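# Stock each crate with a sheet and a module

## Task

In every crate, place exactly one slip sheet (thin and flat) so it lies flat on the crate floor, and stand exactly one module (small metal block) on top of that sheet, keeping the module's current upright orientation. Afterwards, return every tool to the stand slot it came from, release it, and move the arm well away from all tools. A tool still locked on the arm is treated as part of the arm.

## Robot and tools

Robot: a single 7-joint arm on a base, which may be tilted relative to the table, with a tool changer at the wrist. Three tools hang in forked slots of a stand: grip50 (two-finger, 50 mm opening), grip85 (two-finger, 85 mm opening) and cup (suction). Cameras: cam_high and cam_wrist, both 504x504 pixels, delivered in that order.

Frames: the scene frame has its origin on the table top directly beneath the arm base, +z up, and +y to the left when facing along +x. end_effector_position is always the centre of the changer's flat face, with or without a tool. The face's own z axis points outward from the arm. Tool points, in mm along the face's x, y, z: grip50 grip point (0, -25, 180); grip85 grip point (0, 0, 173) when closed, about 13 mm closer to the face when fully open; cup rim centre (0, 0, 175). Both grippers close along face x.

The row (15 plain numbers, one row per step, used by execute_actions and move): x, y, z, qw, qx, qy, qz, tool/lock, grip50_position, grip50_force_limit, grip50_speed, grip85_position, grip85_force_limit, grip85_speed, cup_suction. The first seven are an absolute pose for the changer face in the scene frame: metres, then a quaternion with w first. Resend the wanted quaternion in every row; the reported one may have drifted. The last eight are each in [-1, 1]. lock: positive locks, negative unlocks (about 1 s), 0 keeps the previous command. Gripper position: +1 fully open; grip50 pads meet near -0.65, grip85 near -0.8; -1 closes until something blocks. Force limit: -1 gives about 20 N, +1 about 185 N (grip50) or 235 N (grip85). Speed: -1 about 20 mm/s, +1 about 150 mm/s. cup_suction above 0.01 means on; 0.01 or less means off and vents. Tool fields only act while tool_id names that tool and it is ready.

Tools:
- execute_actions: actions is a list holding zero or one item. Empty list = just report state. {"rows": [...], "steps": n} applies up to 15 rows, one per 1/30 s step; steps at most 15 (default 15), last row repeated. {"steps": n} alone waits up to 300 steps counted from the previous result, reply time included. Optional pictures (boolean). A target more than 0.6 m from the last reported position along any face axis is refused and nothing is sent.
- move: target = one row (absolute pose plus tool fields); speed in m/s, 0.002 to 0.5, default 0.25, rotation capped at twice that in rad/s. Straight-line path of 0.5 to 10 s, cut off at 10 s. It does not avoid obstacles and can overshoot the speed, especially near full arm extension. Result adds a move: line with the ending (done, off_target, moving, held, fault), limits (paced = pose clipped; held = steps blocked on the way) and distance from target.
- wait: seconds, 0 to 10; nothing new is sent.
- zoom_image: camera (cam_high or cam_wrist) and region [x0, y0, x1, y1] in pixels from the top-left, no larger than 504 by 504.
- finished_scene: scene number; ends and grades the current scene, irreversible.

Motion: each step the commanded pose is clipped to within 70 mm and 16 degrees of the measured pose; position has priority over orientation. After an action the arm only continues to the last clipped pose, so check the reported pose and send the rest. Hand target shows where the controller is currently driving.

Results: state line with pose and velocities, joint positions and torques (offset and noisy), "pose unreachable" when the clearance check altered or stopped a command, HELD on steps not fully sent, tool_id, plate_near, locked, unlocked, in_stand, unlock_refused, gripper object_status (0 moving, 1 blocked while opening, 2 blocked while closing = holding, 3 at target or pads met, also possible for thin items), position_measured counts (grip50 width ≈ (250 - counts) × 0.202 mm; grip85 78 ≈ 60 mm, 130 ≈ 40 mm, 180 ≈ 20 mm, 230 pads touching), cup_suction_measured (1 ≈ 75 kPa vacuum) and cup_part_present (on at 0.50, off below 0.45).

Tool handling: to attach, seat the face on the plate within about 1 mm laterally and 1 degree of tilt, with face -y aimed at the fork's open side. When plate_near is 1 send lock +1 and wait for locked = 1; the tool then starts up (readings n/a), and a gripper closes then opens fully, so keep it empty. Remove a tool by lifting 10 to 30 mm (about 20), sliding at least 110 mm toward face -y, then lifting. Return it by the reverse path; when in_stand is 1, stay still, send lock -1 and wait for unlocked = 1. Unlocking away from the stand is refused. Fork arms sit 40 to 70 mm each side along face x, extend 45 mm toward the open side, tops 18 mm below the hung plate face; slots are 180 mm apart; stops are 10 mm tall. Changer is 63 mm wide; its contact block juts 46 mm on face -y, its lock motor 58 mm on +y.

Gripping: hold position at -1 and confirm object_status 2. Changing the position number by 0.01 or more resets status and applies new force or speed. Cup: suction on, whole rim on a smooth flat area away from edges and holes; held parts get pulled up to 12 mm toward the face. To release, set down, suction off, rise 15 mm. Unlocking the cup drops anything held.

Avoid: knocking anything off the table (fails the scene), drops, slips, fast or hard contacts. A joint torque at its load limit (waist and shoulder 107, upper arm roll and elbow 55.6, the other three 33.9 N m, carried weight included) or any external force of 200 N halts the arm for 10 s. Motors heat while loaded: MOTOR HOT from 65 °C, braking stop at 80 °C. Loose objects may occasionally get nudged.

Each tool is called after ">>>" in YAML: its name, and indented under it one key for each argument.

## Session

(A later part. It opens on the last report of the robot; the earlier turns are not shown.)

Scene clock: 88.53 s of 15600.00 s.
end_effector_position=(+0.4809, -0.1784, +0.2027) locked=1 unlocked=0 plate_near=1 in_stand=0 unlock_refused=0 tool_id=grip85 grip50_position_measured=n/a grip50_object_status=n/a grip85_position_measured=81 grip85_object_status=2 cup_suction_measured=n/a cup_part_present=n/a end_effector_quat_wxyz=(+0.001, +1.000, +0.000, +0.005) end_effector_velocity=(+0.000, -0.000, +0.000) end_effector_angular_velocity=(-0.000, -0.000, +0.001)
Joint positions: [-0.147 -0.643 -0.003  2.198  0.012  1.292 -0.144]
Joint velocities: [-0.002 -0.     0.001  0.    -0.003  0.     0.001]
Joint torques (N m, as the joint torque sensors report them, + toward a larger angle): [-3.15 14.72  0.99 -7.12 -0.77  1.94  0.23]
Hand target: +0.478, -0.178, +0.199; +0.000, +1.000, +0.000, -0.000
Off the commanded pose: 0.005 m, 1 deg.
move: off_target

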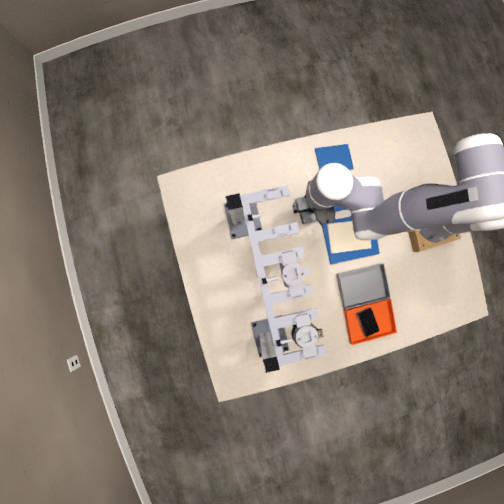

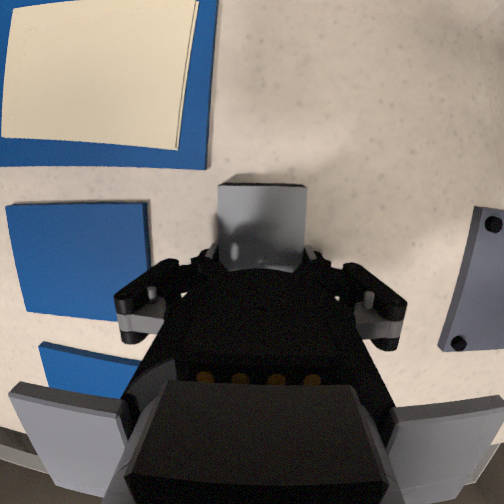

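>>> move:
  target: [0.479,-0.178,0.2035,0,1,0,0,0,1,0,0,0.8,0,0,0]
  speed: 0.02

>>> move:
  target: [0.479,-0.178,0.27,0,1,0,0,0,1,0,0,0.8,0,0,0]
  speed: 0.15

>>> move:
  target: [0.369,0.30,0.26,0,0.9981,0.061,0,0,1,0,0,0.8,0,0,0]

Scene clock: 93.87 s of 15600.00 s.
end_effector_position=(+0.4791, -0.1781, +0.2035) locked=1 unlocked=0 plate_near=1 in_stand=0 unlock_refused=0 tool_id=grip85 grip50_position_measured=n/a grip50_object_status=n/a grip85_position_measured=28 grip85_object_status=3 cup_suction_measured=n/a cup_part_present=n/a end_effector_quat_wxyz=(+0.000, +1.000, +0.000, +0.000) end_effector_velocity=(-0.000, -0.000, -0.000) end_effector_angular_velocity=(+0.000, -0.000, -0.001)
Joint positions: [-0.147 -0.638 -0.003  2.199  0.012  1.278 -0.144]
Joint velocities: [ 0.     0.    -0.    -0.     0.001 -0.     0.   ]
Joint torques (N m, as the joint torque sensors report them, + toward a larger angle): [ -1.82  53.21  -0.02 -16.11  -1.3    4.71   0.67]
Hand target: +0.479, -0.178, +0.203; +0.000, +1.000, -0.000, -0.000
Off the commanded pose: 0.000 m, 0 deg.
move: done

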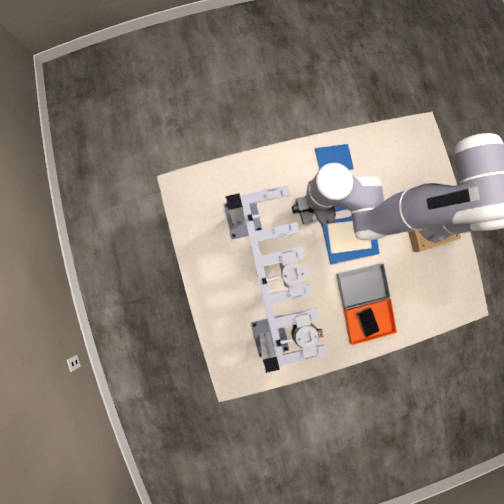

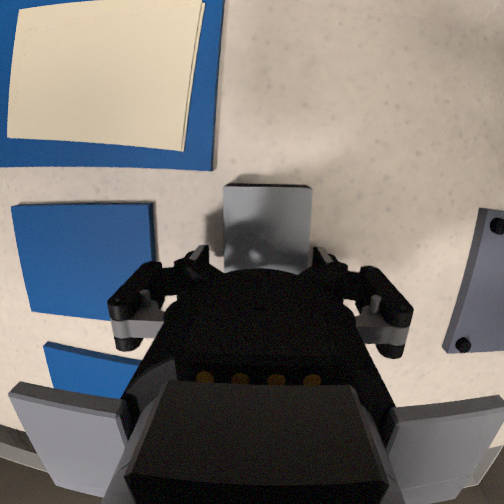

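Scene clock: 94.63 s of 15600.00 s.
end_effector_position=(+0.4788, -0.1781, +0.2703) locked=1 unlocked=0 plate_near=1 in_stand=0 unlock_refused=0 tool_id=grip85 grip50_position_measured=n/a grip50_object_status=n/a grip85_position_measured=28 grip85_object_status=3 cup_suction_measured=n/a cup_part_present=n/a end_effector_quat_wxyz=(+0.000, +1.000, +0.000, +0.000) end_effector_velocity=(-0.000, +0.000, -0.001) end_effector_angular_velocity=(-0.000, +0.002, +0.001)
Joint positions: [-0.151 -0.458 -0.001  2.215  0.005  1.115 -0.138]
Joint velocities: [-0.    -0.001  0.     0.    -0.001 -0.001  0.   ]
Joint torques (N m, as the joint torque sensors report them, + toward a larger angle): [ -0.99  49.18  -0.16 -21.24  -2.34   5.01   0.72]
Hand target: +0.479, -0.178, +0.270; +0.000, +1.000, -0.000, -0.000
Off the commanded pose: 0.000 m, 0 deg.
move: done

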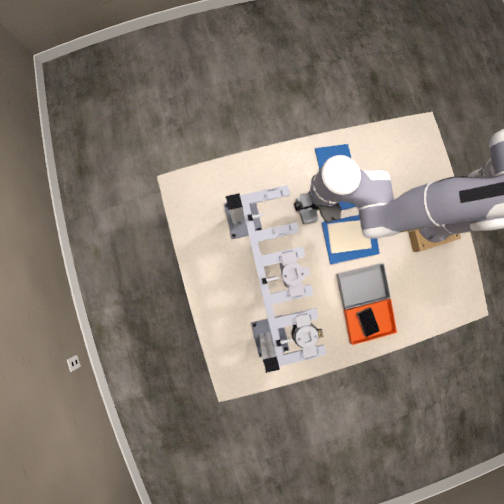

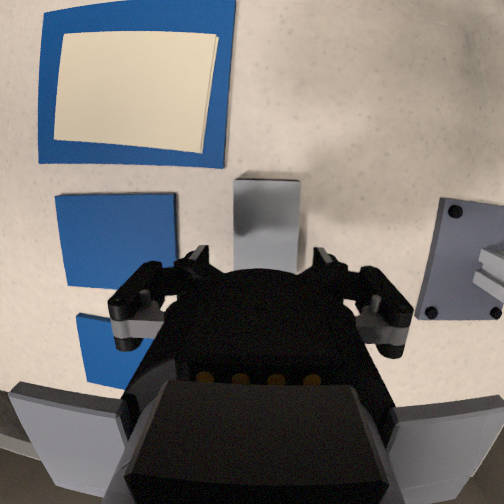

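Scene clock: 97.00 s of 15600.00 s.
end_effector_position=(+0.3676, +0.3012, +0.2599) locked=1 unlocked=0 plate_near=1 in_stand=0 unlock_refused=0 tool_id=grip85 grip50_position_measured=n/a grip50_object_status=n/a grip85_position_measured=28 grip85_object_status=3 cup_suction_measured=n/a cup_part_present=n/a end_effector_quat_wxyz=(-0.002, +0.998, +0.061, -0.000) end_effector_velocity=(+0.000, -0.000, +0.000) end_effector_angular_velocity=(-0.000, +0.000, +0.000)
Joint positions: [ 0.758 -0.448  0.127  2.331 -0.174  1.211  0.93 ]
Joint velocities: [-0.001  0.    -0.     0.    -0.    -0.    -0.001]
Joint torques (N m, as the joint torque sensors report them, + toward a larger angle): [ -2.38  46.48   2.66 -18.72  -2.23   4.79  -0.21]
Hand target: +0.368, +0.301, +0.260; -0.002, +0.998, +0.061, -0.000
Off the commanded pose: 0.002 m, 0 deg.
move: done

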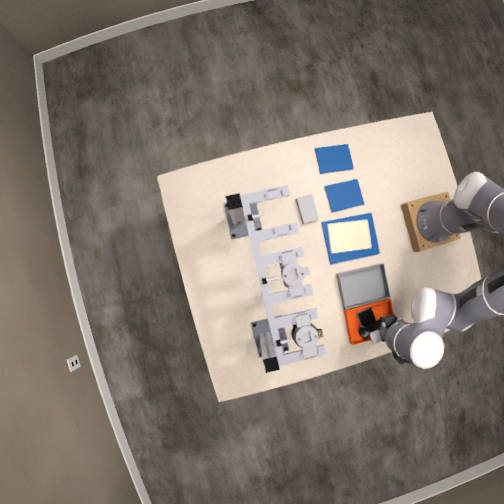

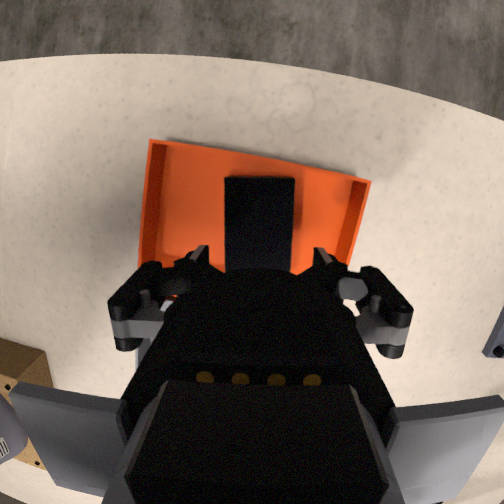

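>>> move:
  target: [0.367,0.302,0.204,0,0.9981,0.061,0,0,1,0,0,0.8,0,0,0]
  speed: 0.06

>>> move:
  target: [0.367,0.302,0.204,0,0.9981,0.061,0,0,1,0,0,-1,0,-0.5,0]

>>> move:
  target: [0.367,0.302,0.29,0,0.9981,0.061,0,0,1,0,0,-1,0,-0.5,0]
  speed: 0.1

>>> move:
  target: [0.48,-0.295,0.28,0,1,0,0,0,1,0,0,-1,0,-0.5,0]
  speed: 0.2

>>> move:
  target: [0.48,-0.295,0.2025,0,1,0,0,0,1,0,0,-1,0,-0.5,0]
  speed: 0.04

Scene clock: 105.13 s of 15600.00 s.
end_effector_position=(+0.3670, +0.3021, +0.2038) locked=1 unlocked=0 plate_near=1 in_stand=0 unlock_refused=0 tool_id=grip85 grip50_position_measured=n/a grip50_object_status=n/a grip85_position_measured=28 grip85_object_status=3 cup_suction_measured=n/a cup_part_present=n/a end_effector_quat_wxyz=(+0.000, +0.998, +0.061, -0.000) end_effector_velocity=(+0.000, +0.000, +0.000) end_effector_angular_velocity=(+0.001, -0.001, +0.001)
Joint positions: [ 0.809 -0.605  0.06   2.332 -0.214  1.369  0.963]
Joint velocities: [ 0.     0.001  0.     0.     0.     0.001 -0.001]
Joint torques (N m, as the joint torque sensors report them, + toward a larger angle): [  0.3   49.67   0.91 -15.87  -1.06   4.88   0.69]
Hand target: +0.367, +0.302, +0.204; -0.000, +0.998, +0.061, -0.000
Off the commanded pose: 0.000 m, 0 deg.
move: done

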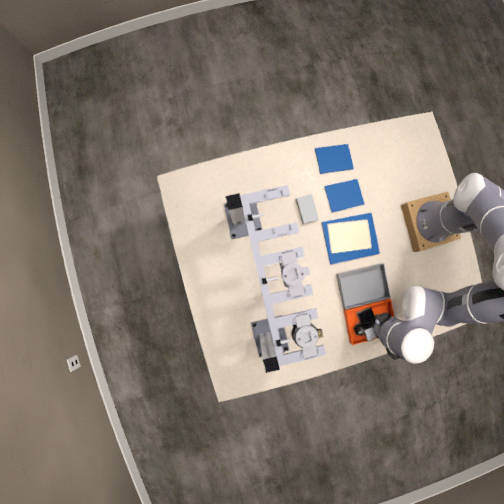

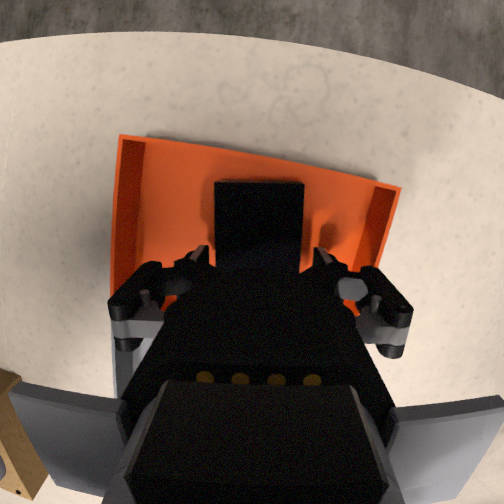

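Scene clock: 105.83 s of 15600.00 s.
end_effector_position=(+0.3671, +0.3022, +0.2043) locked=1 unlocked=0 plate_near=1 in_stand=0 unlock_refused=0 tool_id=grip85 grip50_position_measured=n/a grip50_object_status=n/a grip85_position_measured=81 grip85_object_status=2 cup_suction_measured=n/a cup_part_present=n/a end_effector_quat_wxyz=(-0.000, +0.998, +0.061, +0.000) end_effector_velocity=(-0.000, -0.000, -0.000) end_effector_angular_velocity=(-0.000, +0.000, -0.001)
Joint positions: [ 0.809 -0.604  0.06   2.333 -0.214  1.369  0.963]
Joint velocities: [ 0.     0.    -0.    -0.     0.    -0.001  0.001]
Joint torques (N m, as the joint torque sensors report them, + toward a larger angle): [ -0.04  46.52   1.18 -13.52  -0.96   4.32   0.87]
Hand target: +0.367, +0.302, +0.204; -0.000, +0.998, +0.061, -0.000
Off the commanded pose: 0.000 m, 0 deg.
move: done

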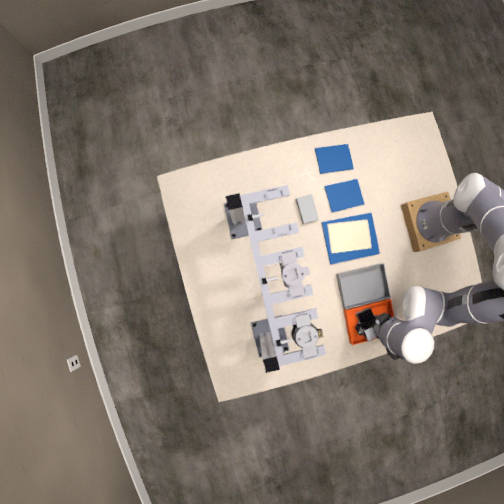

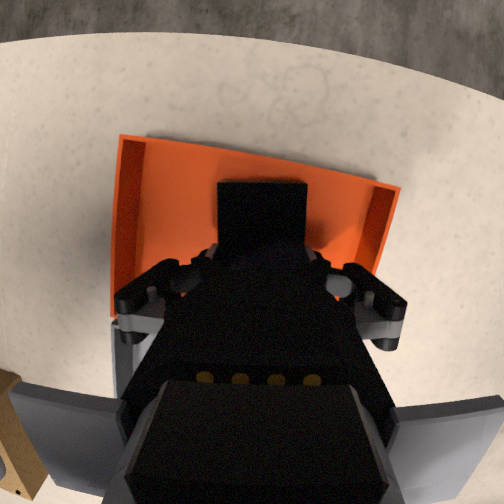

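Scene clock: 106.97 s of 15600.00 s.
end_effector_position=(+0.3668, +0.3018, +0.2902) locked=1 unlocked=0 plate_near=1 in_stand=0 unlock_refused=0 tool_id=grip85 grip50_position_measured=n/a grip50_object_status=n/a grip85_position_measured=81 grip85_object_status=2 cup_suction_measured=n/a cup_part_present=n/a end_effector_quat_wxyz=(+0.000, +0.998, +0.061, +0.000) end_effector_velocity=(-0.000, -0.000, -0.000) end_effector_angular_velocity=(-0.001, +0.001, -0.001)
Joint positions: [ 0.744 -0.366  0.154  2.319 -0.146  1.115  0.915]
Joint velocities: [-0.    -0.001 -0.    -0.     0.    -0.     0.001]
Joint torques (N m, as the joint torque sensors report them, + toward a larger angle): [ -1.15  45.36   2.66 -21.99  -2.43   4.79  -0.66]
Hand target: +0.367, +0.302, +0.290; +0.000, +0.998, +0.061, +0.000
Off the commanded pose: 0.000 m, 0 deg.
move: done

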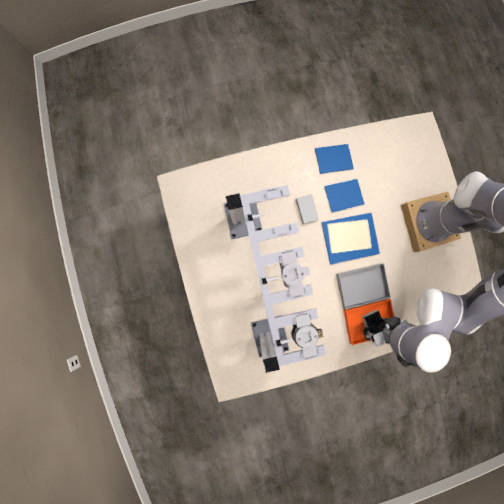

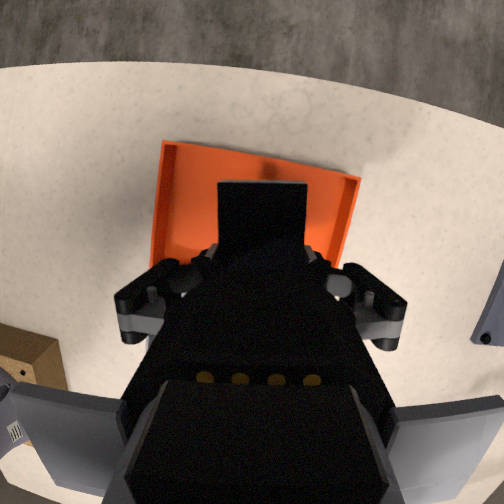

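action 0: the call puts the target (arm/x, arm/y, arm/z) 0.606 m from end_effector_position in the last result along the changer face's own y axis as it stood there; a target may be at most 0.6 m away along each of those axes, so nothing of the call was run and nothing moved. Command a nearer target, and go on from there in a later call.

action 0: the call puts the target (arm/x, arm/y, arm/z) 0.606 m from end_effector_position in the last result along the changer face's own y axis as it stood there; a target may be at most 0.6 m away along each of those axes, so nothing of the call was run and nothing moved. Command a nearer target, and go on from there in a later call.

>>> move:
  target: [0.478,-0.285,0.28,0,1,0,0,0,1,0,0,-1,0,-0.5,0]
  speed: 0.2

>>> move:
  target: [0.48,-0.30,0.2025,0,1,0,0,0,1,0,0,-1,0,-0.5,0]
  speed: 0.04

Scene clock: 113.20 s of 15600.00 s.
end_effector_position=(+0.4796, -0.2863, +0.2802) locked=1 unlocked=0 plate_near=1 in_stand=0 unlock_refused=0 tool_id=grip85 grip50_position_measured=n/a grip50_object_status=n/a grip85_position_measured=81 grip85_object_status=2 cup_suction_measured=n/a cup_part_present=n/a end_effector_quat_wxyz=(+0.002, +1.000, +0.000, -0.000) end_effector_velocity=(+0.000, -0.000, +0.001) end_effector_angular_velocity=(-0.000, -0.001, -0.000)
Joint positions: [-0.262 -0.507 -0.092  2.065  0.084  1.01  -0.396]
Joint velocities: [ 0.     0.001 -0.    -0.     0.     0.    -0.   ]
Joint torques (N m, as the joint torque sensors report them, + toward a larger angle): [ -0.04  56.32  -1.97 -23.37  -2.98   4.75   0.57]
Hand target: +0.480, -0.286, +0.280; +0.002, +1.000, +0.000, +0.000
Off the commanded pose: 0.002 m, 0 deg.
move: done

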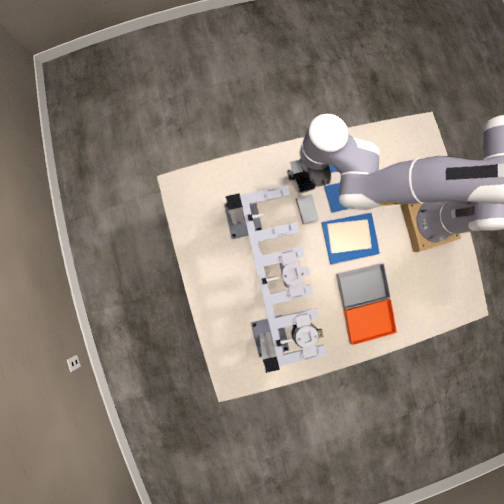

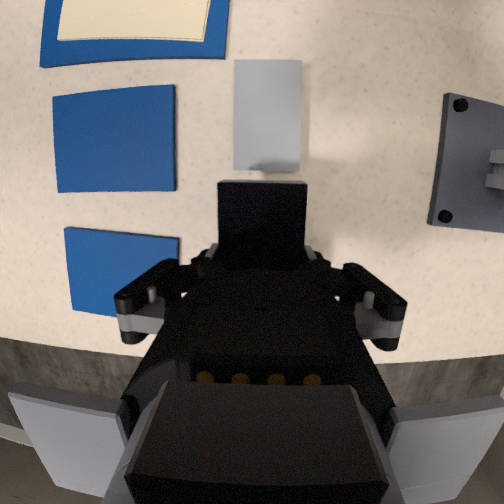

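Scene clock: 115.40 s of 15600.00 s.
end_effector_position=(+0.4803, -0.3001, +0.2023) locked=1 unlocked=0 plate_near=1 in_stand=0 unlock_refused=0 tool_id=grip85 grip50_position_measured=n/a grip50_object_status=n/a grip85_position_measured=81 grip85_object_status=2 cup_suction_measured=n/a cup_part_present=n/a end_effector_quat_wxyz=(+0.000, +1.000, -0.000, -0.000) end_effector_velocity=(+0.000, +0.000, +0.000) end_effector_angular_velocity=(-0.000, -0.000, +0.001)
Joint positions: [-0.302 -0.704 -0.067  2.014  0.118  1.155 -0.443]
Joint velocities: [ 0.  0.  0. -0. -0.  0. -0.]
Joint torques (N m, as the joint torque sensors report them, + toward a larger angle): [ -1.77  59.42  -1.35 -20.73  -2.34   4.48  -0.11]
Hand target: +0.480, -0.300, +0.202; +0.000, +1.000, +0.000, -0.000
Off the commanded pose: 0.000 m, 0 deg.
move: done

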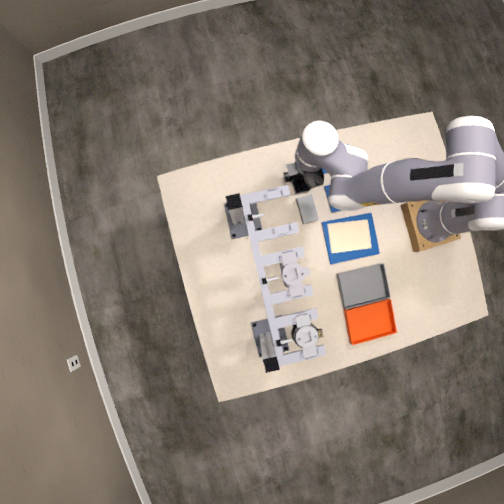

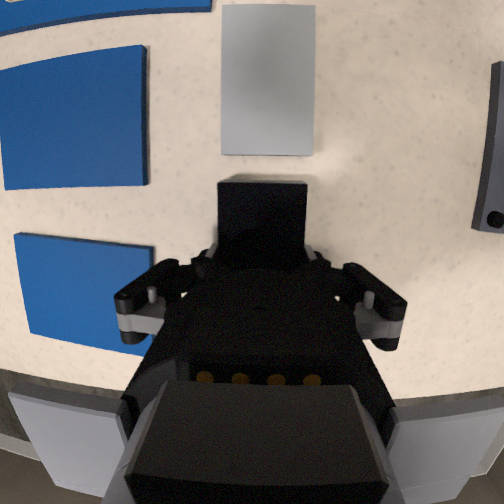

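Within ~1 mm. Release and return the tool.

>>> move:
  target: [0.48,-0.30,0.202,0,1,0,0,0,1,0,0,1,0,0,0]
  speed: 0.02

>>> move:
  target: [0.48,-0.30,0.27,0,1,0,0,0,1,0,0,1,0,0,0]
  speed: 0.15

>>> move:
  target: [0.49,-0.1455,0.384,0,0.7254,0.6884,0,0,1,0,0,1,0,0,0]
  speed: 0.4

>>> move:
  target: [0.6288,-0.1527,0.384,0,0.7254,0.6884,0,0,1,0,0,1,0,0,0]
  speed: 0.1

>>> move:
  target: [0.6288,-0.1527,0.3635,0,0.7254,0.6884,0,0,1,0,0,1,0,0,0]
  speed: 0.02

>>> execute_actions:
  actions:
    - {"rows":[[0.6288,-0.1527,0.3635,0,0.7254,0.6884,0,-1,1,0,0,1,0,0,0]]}
  pictures: false

>>> wait:
  seconds: 0.8

Scene clock: 124.47 s of 15600.00 s.
end_effector_position=(+0.4801, -0.3001, +0.2021) locked=1 unlocked=0 plate_near=1 in_stand=0 unlock_refused=0 tool_id=grip85 grip50_position_measured=n/a grip50_object_status=n/a grip85_position_measured=3 grip85_object_status=3 cup_suction_measured=n/a cup_part_present=n/a end_effector_quat_wxyz=(+0.000, +1.000, -0.000, +0.000) end_effector_velocity=(-0.000, +0.000, -0.000) end_effector_angular_velocity=(+0.000, +0.000, +0.000)
Joint positions: [-0.302 -0.705 -0.067  2.015  0.118  1.156 -0.443]
Joint velocities: [-0. -0.  0.  0.  0. -0. -0.]
Joint torques (N m, as the joint torque sensors report them, + toward a larger angle): [ -2.63  58.08  -1.29 -18.7   -2.07   4.99  -0.24]
Hand target: +0.480, -0.300, +0.202; +0.000, +1.000, -0.000, -0.000
Off the commanded pose: 0.000 m, 0 deg.
move: done

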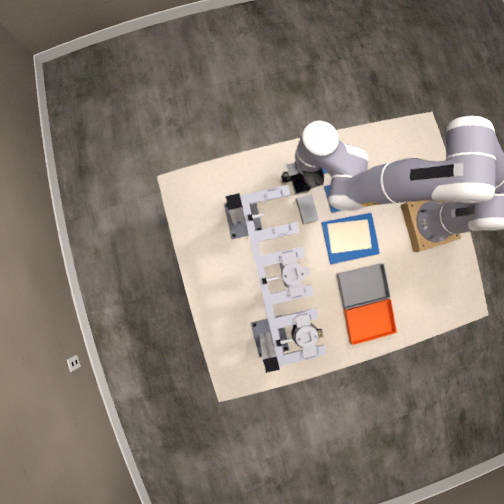

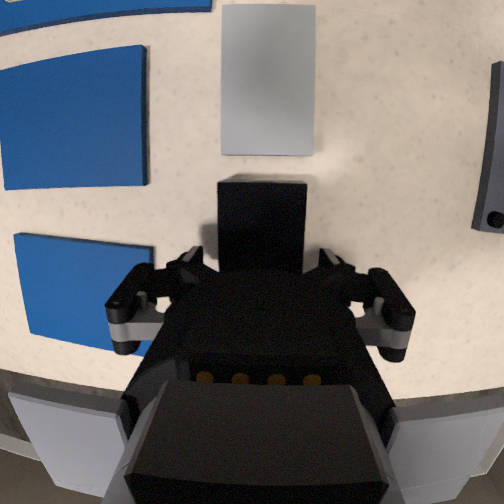

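Scene clock: 125.23 s of 15600.00 s.
end_effector_position=(+0.4798, -0.3000, +0.2702) locked=1 unlocked=0 plate_near=1 in_stand=0 unlock_refused=0 tool_id=grip85 grip50_position_measured=n/a grip50_object_status=n/a grip85_position_measured=3 grip85_object_status=3 cup_suction_measured=n/a cup_part_present=n/a end_effector_quat_wxyz=(+0.000, +1.000, +0.000, +0.000) end_effector_velocity=(-0.000, +0.000, -0.000) end_effector_angular_velocity=(-0.000, +0.001, +0.001)
Joint positions: [-0.294 -0.542 -0.084  2.038  0.091  1.017 -0.425]
Joint velocities: [ 0.    -0.001 -0.     0.    -0.001 -0.    -0.   ]
Joint torques (N m, as the joint torque sensors report them, + toward a larger angle): [  0.02  55.28  -2.1  -23.6   -2.98   4.74   0.96]
Hand target: +0.480, -0.300, +0.270; +0.000, +1.000, -0.000, -0.000
Off the commanded pose: 0.000 m, 0 deg.
move: done

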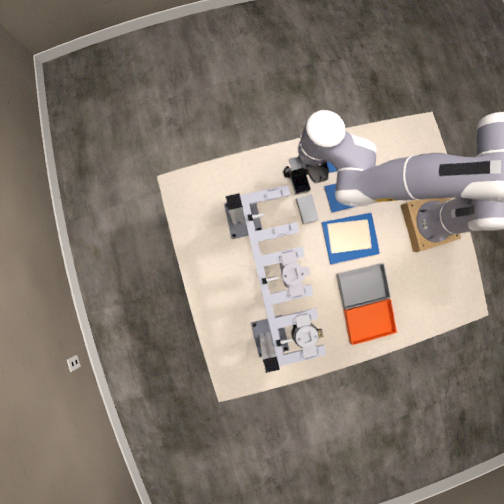

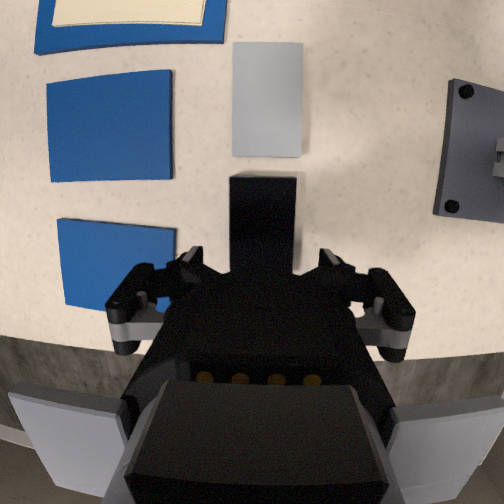

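Scene clock: 127.50 s of 15600.00 s.
end_effector_position=(+0.4893, -0.1451, +0.3841) locked=1 unlocked=0 plate_near=1 in_stand=0 unlock_refused=0 tool_id=grip85 grip50_position_measured=n/a grip50_object_status=n/a grip85_position_measured=3 grip85_object_status=3 cup_suction_measured=n/a cup_part_present=n/a end_effector_quat_wxyz=(+0.000, +0.725, +0.689, +0.000) end_effector_velocity=(+0.000, -0.000, -0.000) end_effector_angular_velocity=(+0.000, -0.000, +0.000)
Joint positions: [-0.322 -0.228  0.242  2.137 -0.076  0.8   -1.534]
Joint velocities: [-0. -0. -0. -0.  0.  0. -0.]
Joint torques (N m, as the joint torque sensors report them, + toward a larger angle): [ -2.22  44.33   0.95 -29.58  -3.75   4.44   1.08]
Hand target: +0.489, -0.145, +0.384; +0.000, +0.726, +0.688, +0.000
Off the commanded pose: 0.001 m, 0 deg.
move: done

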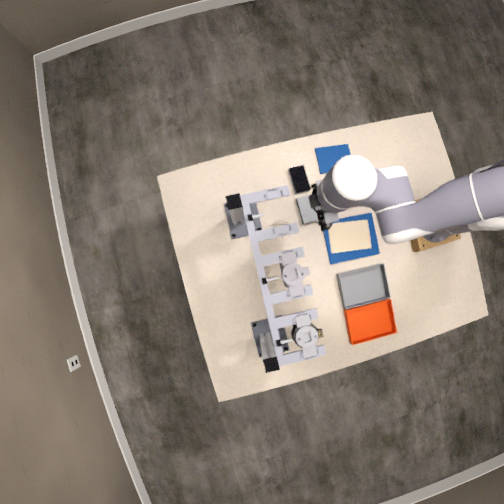

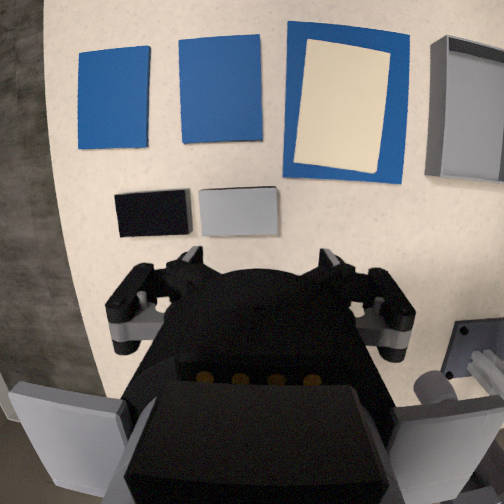

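Scene clock: 129.20 s of 15600.00 s.
end_effector_position=(+0.6289, -0.1523, +0.3846) locked=1 unlocked=0 plate_near=1 in_stand=0 unlock_refused=0 tool_id=grip85 grip50_position_measured=n/a grip50_object_status=n/a grip85_position_measured=3 grip85_object_status=3 cup_suction_measured=n/a cup_part_present=n/a end_effector_quat_wxyz=(+0.000, +0.725, +0.689, +0.000) end_effector_velocity=(+0.000, -0.000, +0.001) end_effector_angular_velocity=(-0.000, -0.001, +0.000)
Joint positions: [-0.254 -0.505  0.202  1.721 -0.121  0.655 -1.505]
Joint velocities: [-0.     0.001  0.     0.    -0.    -0.     0.   ]
Joint torques (N m, as the joint torque sensors report them, + toward a larger angle): [ -0.74  62.44   3.46 -31.61  -4.43   4.54   1.05]
Hand target: +0.629, -0.152, +0.385; +0.000, +0.725, +0.688, -0.000
Off the commanded pose: 0.001 m, 0 deg.
move: done

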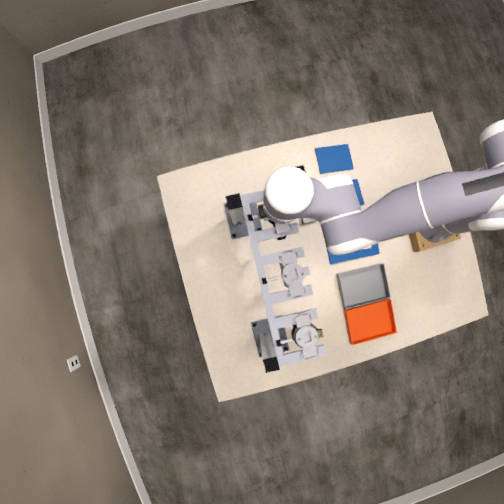

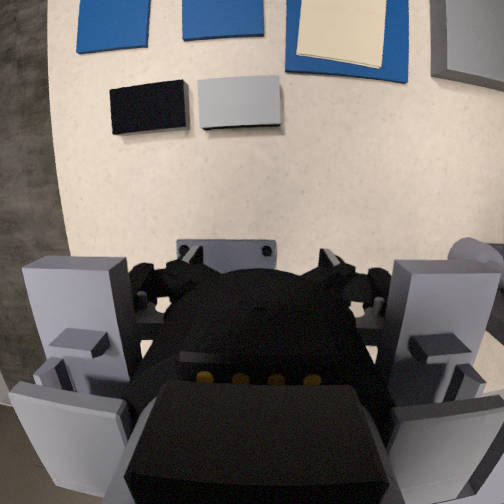

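Scene clock: 130.47 s of 15600.00 s.
end_effector_position=(+0.6295, -0.1527, +0.3645) locked=1 unlocked=0 plate_near=1 in_stand=1 unlock_refused=0 tool_id=grip85 grip50_position_measured=n/a grip50_object_status=n/a grip85_position_measured=3 grip85_object_status=3 cup_suction_measured=n/a cup_part_present=n/a end_effector_quat_wxyz=(+0.001, +0.725, +0.689, +0.001) end_effector_velocity=(-0.000, -0.000, -0.000) end_effector_angular_velocity=(+0.000, +0.000, -0.000)
Joint positions: [-0.25  -0.534  0.196  1.737 -0.129  0.702 -1.501]
Joint velocities: [-0.     0.    -0.    -0.     0.001 -0.001 -0.   ]
Joint torques (N m, as the joint torque sensors report them, + toward a larger angle): [ -1.57  58.32   2.96 -28.    -3.57   3.86   0.85]
Hand target: +0.629, -0.153, +0.363; -0.000, +0.725, +0.688, +0.000
Off the commanded pose: 0.001 m, 0 deg.
move: done

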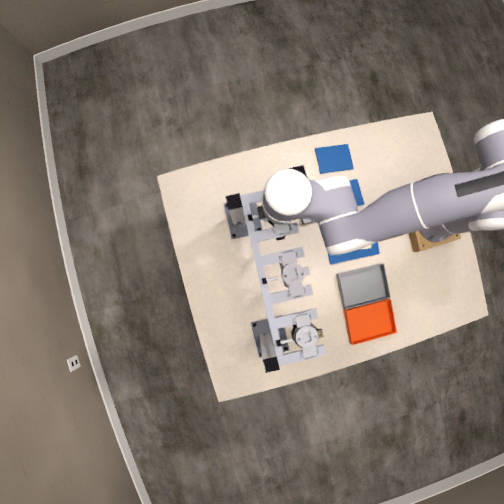

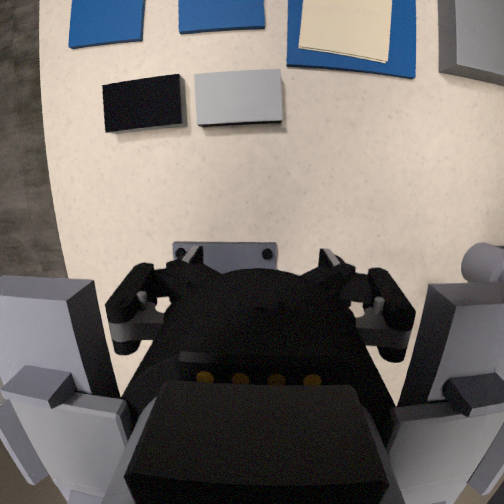

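Scene clock: 130.97 s of 15600.00 s.
end_effector_position=(+0.6293, -0.1526, +0.3643) locked=0 unlocked=0 plate_near=1 in_stand=1 unlock_refused=0 tool_id=none grip50_position_measured=n/a grip50_object_status=n/a grip85_position_measured=n/a grip85_object_status=n/a cup_suction_measured=n/a cup_part_present=n/a end_effector_quat_wxyz=(+0.001, +0.725, +0.689, +0.000) end_effector_velocity=(+0.000, +0.000, +0.000) end_effector_angular_velocity=(+0.000, -0.000, +0.000)
Joint positions: [-0.25  -0.534  0.196  1.737 -0.129  0.702 -1.501]
Joint velocities: [ 0.  0. -0. -0.  0. -0. -0.]
Joint torques (N m, as the joint torque sensors report them, + toward a larger angle): [ -1.58  51.02   3.26 -23.77  -2.43   2.77   0.96]
Hand target: +0.629, -0.153, +0.363; +0.000, +0.725, +0.688, -0.000
Off the commanded pose: 0.001 m, 0 deg.
Steps of this call (steps 1 to 15: all 15 steps of this action). Readings (end_effector_position | what the end effector reports):
1: (+0.6294, -0.1527, +0.3643) | locked=1 unlocked=0 plate_near=1 in_stand=1 unlock_refused=0 tool_id=grip85 grip50_position_measured=n/a grip50_object_status=n/a grip85_position_measured=3 grip85_object_status=3 cup_suction_measured=n/a cup_part_present=n/a
2: (+0.6293, -0.1527, +0.3643) | locked=1 unlocked=0 plate_near=1 in_stand=1 unlock_refused=0 tool_id=grip85 grip50_position_measured=n/a grip50_object_status=n/a grip85_position_measured=3 grip85_object_status=3 cup_suction_measured=n/a cup_part_present=n/a
4: (+0.6293, -0.1527, +0.3643) | locked=1 unlocked=0 plate_near=1 in_stand=1 unlock_refused=0 tool_id=grip85 grip50_position_measured=n/a grip50_object_status=n/a grip85_position_measured=3 grip85_object_status=3 cup_suction_measured=n/a cup_part_present=n/a
8: (+0.6293, -0.1526, +0.3643) | locked=0 unlocked=0 plate_near=1 in_stand=1 unlock_refused=0 tool_id=none grip50_position_measured=n/a grip50_object_status=n/a grip85_position_measured=n/a grip85_object_status=n/a cup_suction_measured=n/a cup_part_present=n/a
15: the state above

Scene clock: 131.77 s of 15600.00 s.
end_effector_position=(+0.6293, -0.1526, +0.3643) locked=0 unlocked=1 plate_near=1 in_stand=1 unlock_refused=0 tool_id=none grip50_position_measured=n/a grip50_object_status=n/a grip85_position_measured=n/a grip85_object_status=n/a cup_suction_measured=n/a cup_part_present=n/a end_effector_quat_wxyz=(+0.001, +0.725, +0.689, +0.000) end_effector_velocity=(-0.000, +0.000, -0.000) end_effector_angular_velocity=(+0.001, +0.000, -0.001)
Joint positions: [-0.25  -0.534  0.196  1.737 -0.129  0.702 -1.501]
Joint velocities: [ 0.     0.    -0.    -0.     0.001 -0.     0.   ]
Joint torques (N m, as the joint torque sensors report them, + toward a larger angle): [ -2.82  51.39   3.41 -22.77  -2.42   2.87   1.09]
Hand target: +0.629, -0.153, +0.363; +0.000, +0.725, +0.688, -0.000
Off the commanded pose: 0.001 m, 0 deg.
Steps of this call (steps 1 to 24: nothing new was sent). Readings (end_effector_position | what the end effector reports):
1: (+0.6293, -0.1526, +0.3643) | locked=0 unlocked=0 plate_near=1 in_stand=1 unlock_refused=0 tool_id=none grip50_position_measured=n/a grip50_object_status=n/a grip85_position_measured=n/a grip85_object_status=n/a cup_suction_measured=n/a cup_part_present=n/a
2: (+0.6293, -0.1526, +0.3643) | locked=0 unlocked=0 plate_near=1 in_stand=1 unlock_refused=0 tool_id=none grip50_position_measured=n/a grip50_object_status=n/a grip85_position_measured=n/a grip85_object_status=n/a cup_suction_measured=n/a cup_part_present=n/a
4: (+0.6293, -0.1526, +0.3643) | locked=0 unlocked=0 plate_near=1 in_stand=1 unlock_refused=0 tool_id=none grip50_position_measured=n/a grip50_object_status=n/a grip85_position_measured=n/a grip85_object_status=n/a cup_suction_measured=n/a cup_part_present=n/a
8: (+0.6293, -0.1526, +0.3643) | locked=0 unlocked=0 plate_near=1 in_stand=1 unlock_refused=0 tool_id=none grip50_position_measured=n/a grip50_object_status=n/a grip85_position_measured=n/a grip85_object_status=n/a cup_suction_measured=n/a cup_part_present=n/a
24: the state above

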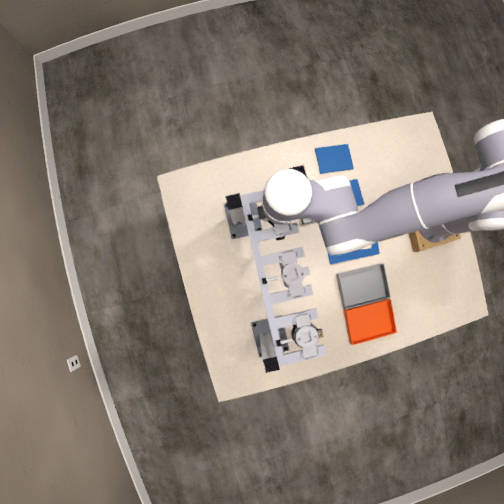

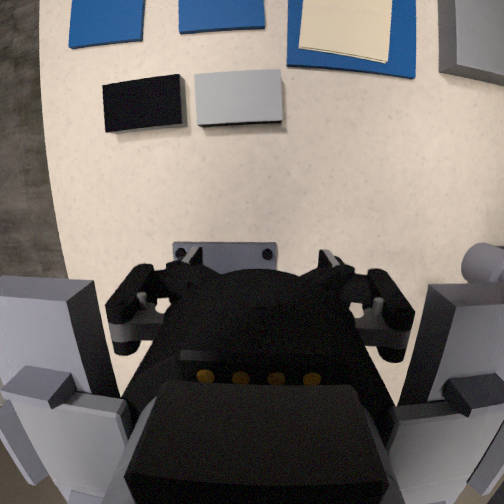

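Reference at z=.384: fork inner corners ≈(128,262),(412,264).

>>> move:
  target: [0.6288,-0.1527,0.395,0,0.7254,0.6884,0,0,1,0,0,1,0,0,0]
  speed: 0.08

>>> move:
  target: [0.638,0.027,0.384,0,0.7254,0.6884,0,0,1,0,0,1,0,0,0]
  speed: 0.15

Scene clock: 135.40 s of 15600.00 s.
end_effector_position=(+0.6288, -0.1527, +0.3952) locked=0 unlocked=1 plate_near=0 in_stand=0 unlock_refused=0 tool_id=none grip50_position_measured=n/a grip50_object_status=n/a grip85_position_measured=n/a grip85_object_status=n/a cup_suction_measured=n/a cup_part_present=n/a end_effector_quat_wxyz=(+0.000, +0.726, +0.688, +0.000) end_effector_velocity=(+0.000, -0.000, -0.000) end_effector_angular_velocity=(+0.001, -0.000, -0.000)
Joint positions: [-0.256 -0.491  0.205  1.711 -0.118  0.631 -1.507]
Joint velocities: [-0.    -0.    -0.    -0.     0.001  0.    -0.   ]
Joint torques (N m, as the joint torque sensors report them, + toward a larger angle): [ -2.93  52.45   4.33 -27.3   -2.96   3.15  -0.69]
Hand target: +0.629, -0.153, +0.395; +0.000, +0.725, +0.688, -0.000
Off the commanded pose: 0.000 m, 0 deg.
move: done

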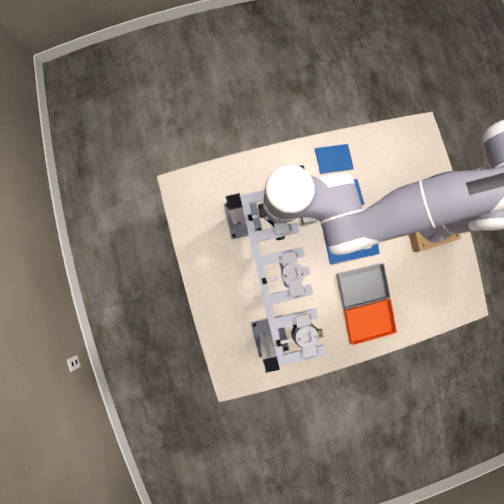

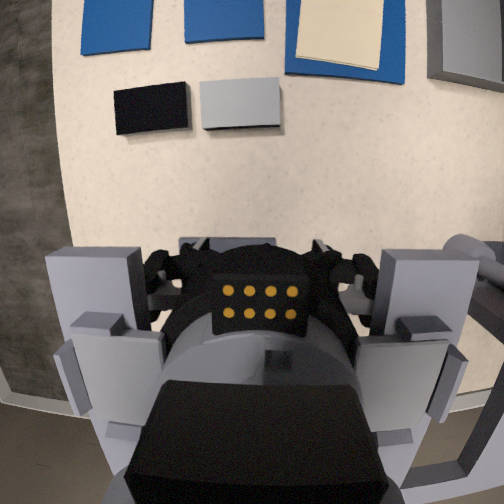

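Scene clock: 136.90 s of 15600.00 s.
end_effector_position=(+0.6376, +0.0274, +0.3838) locked=0 unlocked=1 plate_near=0 in_stand=0 unlock_refused=0 tool_id=none grip50_position_measured=n/a grip50_object_status=n/a grip85_position_measured=n/a grip85_object_status=n/a cup_suction_measured=n/a cup_part_present=n/a end_effector_quat_wxyz=(-0.000, +0.725, +0.688, +0.000) end_effector_velocity=(-0.000, -0.000, -0.000) end_effector_angular_velocity=(+0.000, +0.000, -0.001)
Joint positions: [-0.023 -0.497  0.262  1.749 -0.159  0.667 -1.195]
Joint velocities: [-0.    -0.     0.     0.     0.001 -0.     0.   ]
Joint torques (N m, as the joint torque sensors report them, + toward a larger angle): [ -2.31  53.55   3.98 -28.25  -3.58   3.58  -0.04]
Hand target: +0.638, +0.027, +0.384; -0.000, +0.725, +0.688, +0.001
Off the commanded pose: 0.001 m, 0 deg.
move: done

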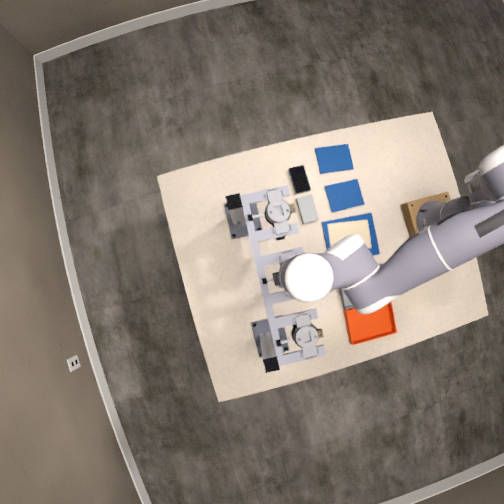

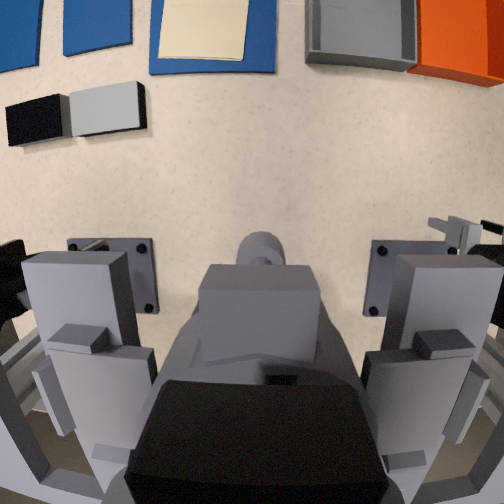

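>>> move:
  target: [0.6357,0.0275,0.372,0,0.7234,0.6905,0,0,1,0,0,1,0,0,0]
  speed: 0.03

>>> move:
  target: [0.6357,0.0275,0.3625,0,0.7234,0.6905,0,0,1,0,0,1,0,0,0]
  speed: 0.01

Scene clock: 140.13 s of 15600.00 s.
end_effector_position=(+0.6357, +0.0275, +0.3719) locked=0 unlocked=1 plate_near=0 in_stand=0 unlock_refused=0 tool_id=none grip50_position_measured=n/a grip50_object_status=n/a grip85_position_measured=n/a grip85_object_status=n/a cup_suction_measured=n/a cup_part_present=n/a end_effector_quat_wxyz=(-0.000, +0.723, +0.690, -0.000) end_effector_velocity=(-0.000, -0.000, +0.000) end_effector_angular_velocity=(+0.000, +0.000, -0.001)
Joint positions: [-0.022 -0.51   0.259  1.766 -0.166  0.696 -1.195]
Joint velocities: [ 0.     0.    -0.    -0.     0.001 -0.     0.001]
Joint torques (N m, as the joint torque sensors report them, + toward a larger angle): [  0.07  53.03   3.77 -26.63  -3.77   3.44   0.43]
Hand target: +0.636, +0.028, +0.372; -0.000, +0.723, +0.690, +0.000
Off the commanded pose: 0.000 m, 0 deg.
move: done

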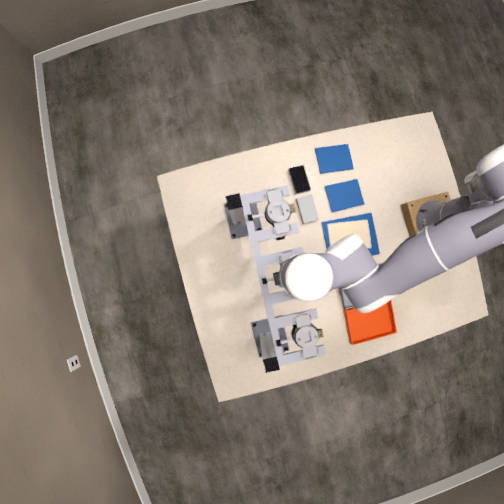

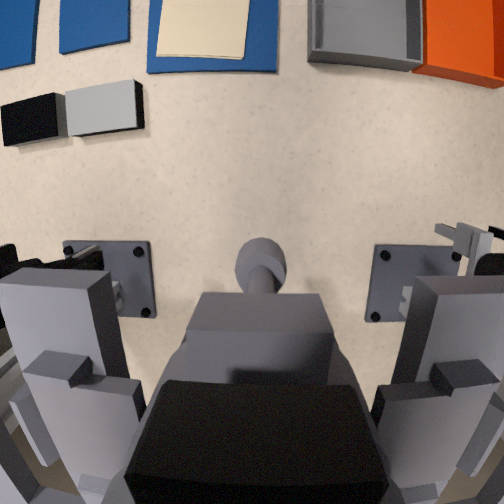

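Scene clock: 141.30 s of 15600.00 s.
end_effector_position=(+0.6364, +0.0276, +0.3640) locked=0 unlocked=1 plate_near=1 in_stand=1 unlock_refused=0 tool_id=none grip50_position_measured=n/a grip50_object_status=n/a grip85_position_measured=n/a grip85_object_status=n/a cup_suction_measured=n/a cup_part_present=n/a end_effector_quat_wxyz=(+0.001, +0.723, +0.691, +0.001) end_effector_velocity=(-0.000, +0.000, -0.000) end_effector_angular_velocity=(+0.001, +0.001, +0.000)
Joint positions: [-0.02  -0.522  0.256  1.773 -0.172  0.718 -1.192]
Joint velocities: [ 0.    -0.     0.    -0.     0.001 -0.    -0.001]
Joint torques (N m, as the joint torque sensors report them, + toward a larger angle): [ -0.51  44.12   3.56 -20.61  -2.83   2.3    1.04]
Hand target: +0.636, +0.028, +0.362; -0.000, +0.723, +0.690, +0.000
Off the commanded pose: 0.002 m, 0 deg.
move: done

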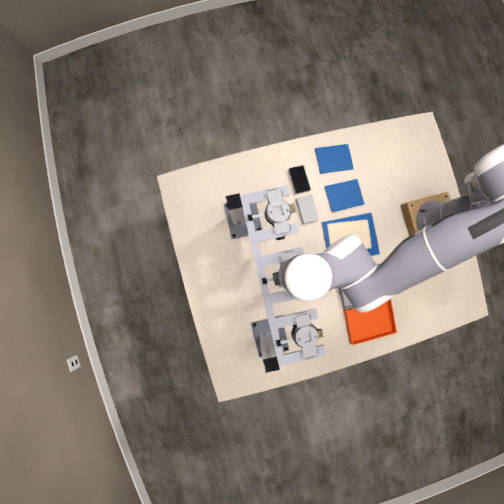

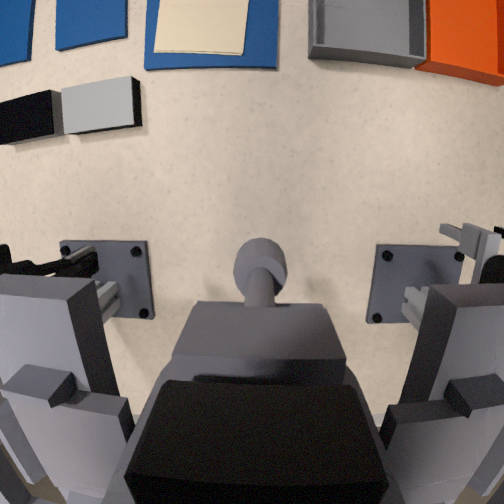

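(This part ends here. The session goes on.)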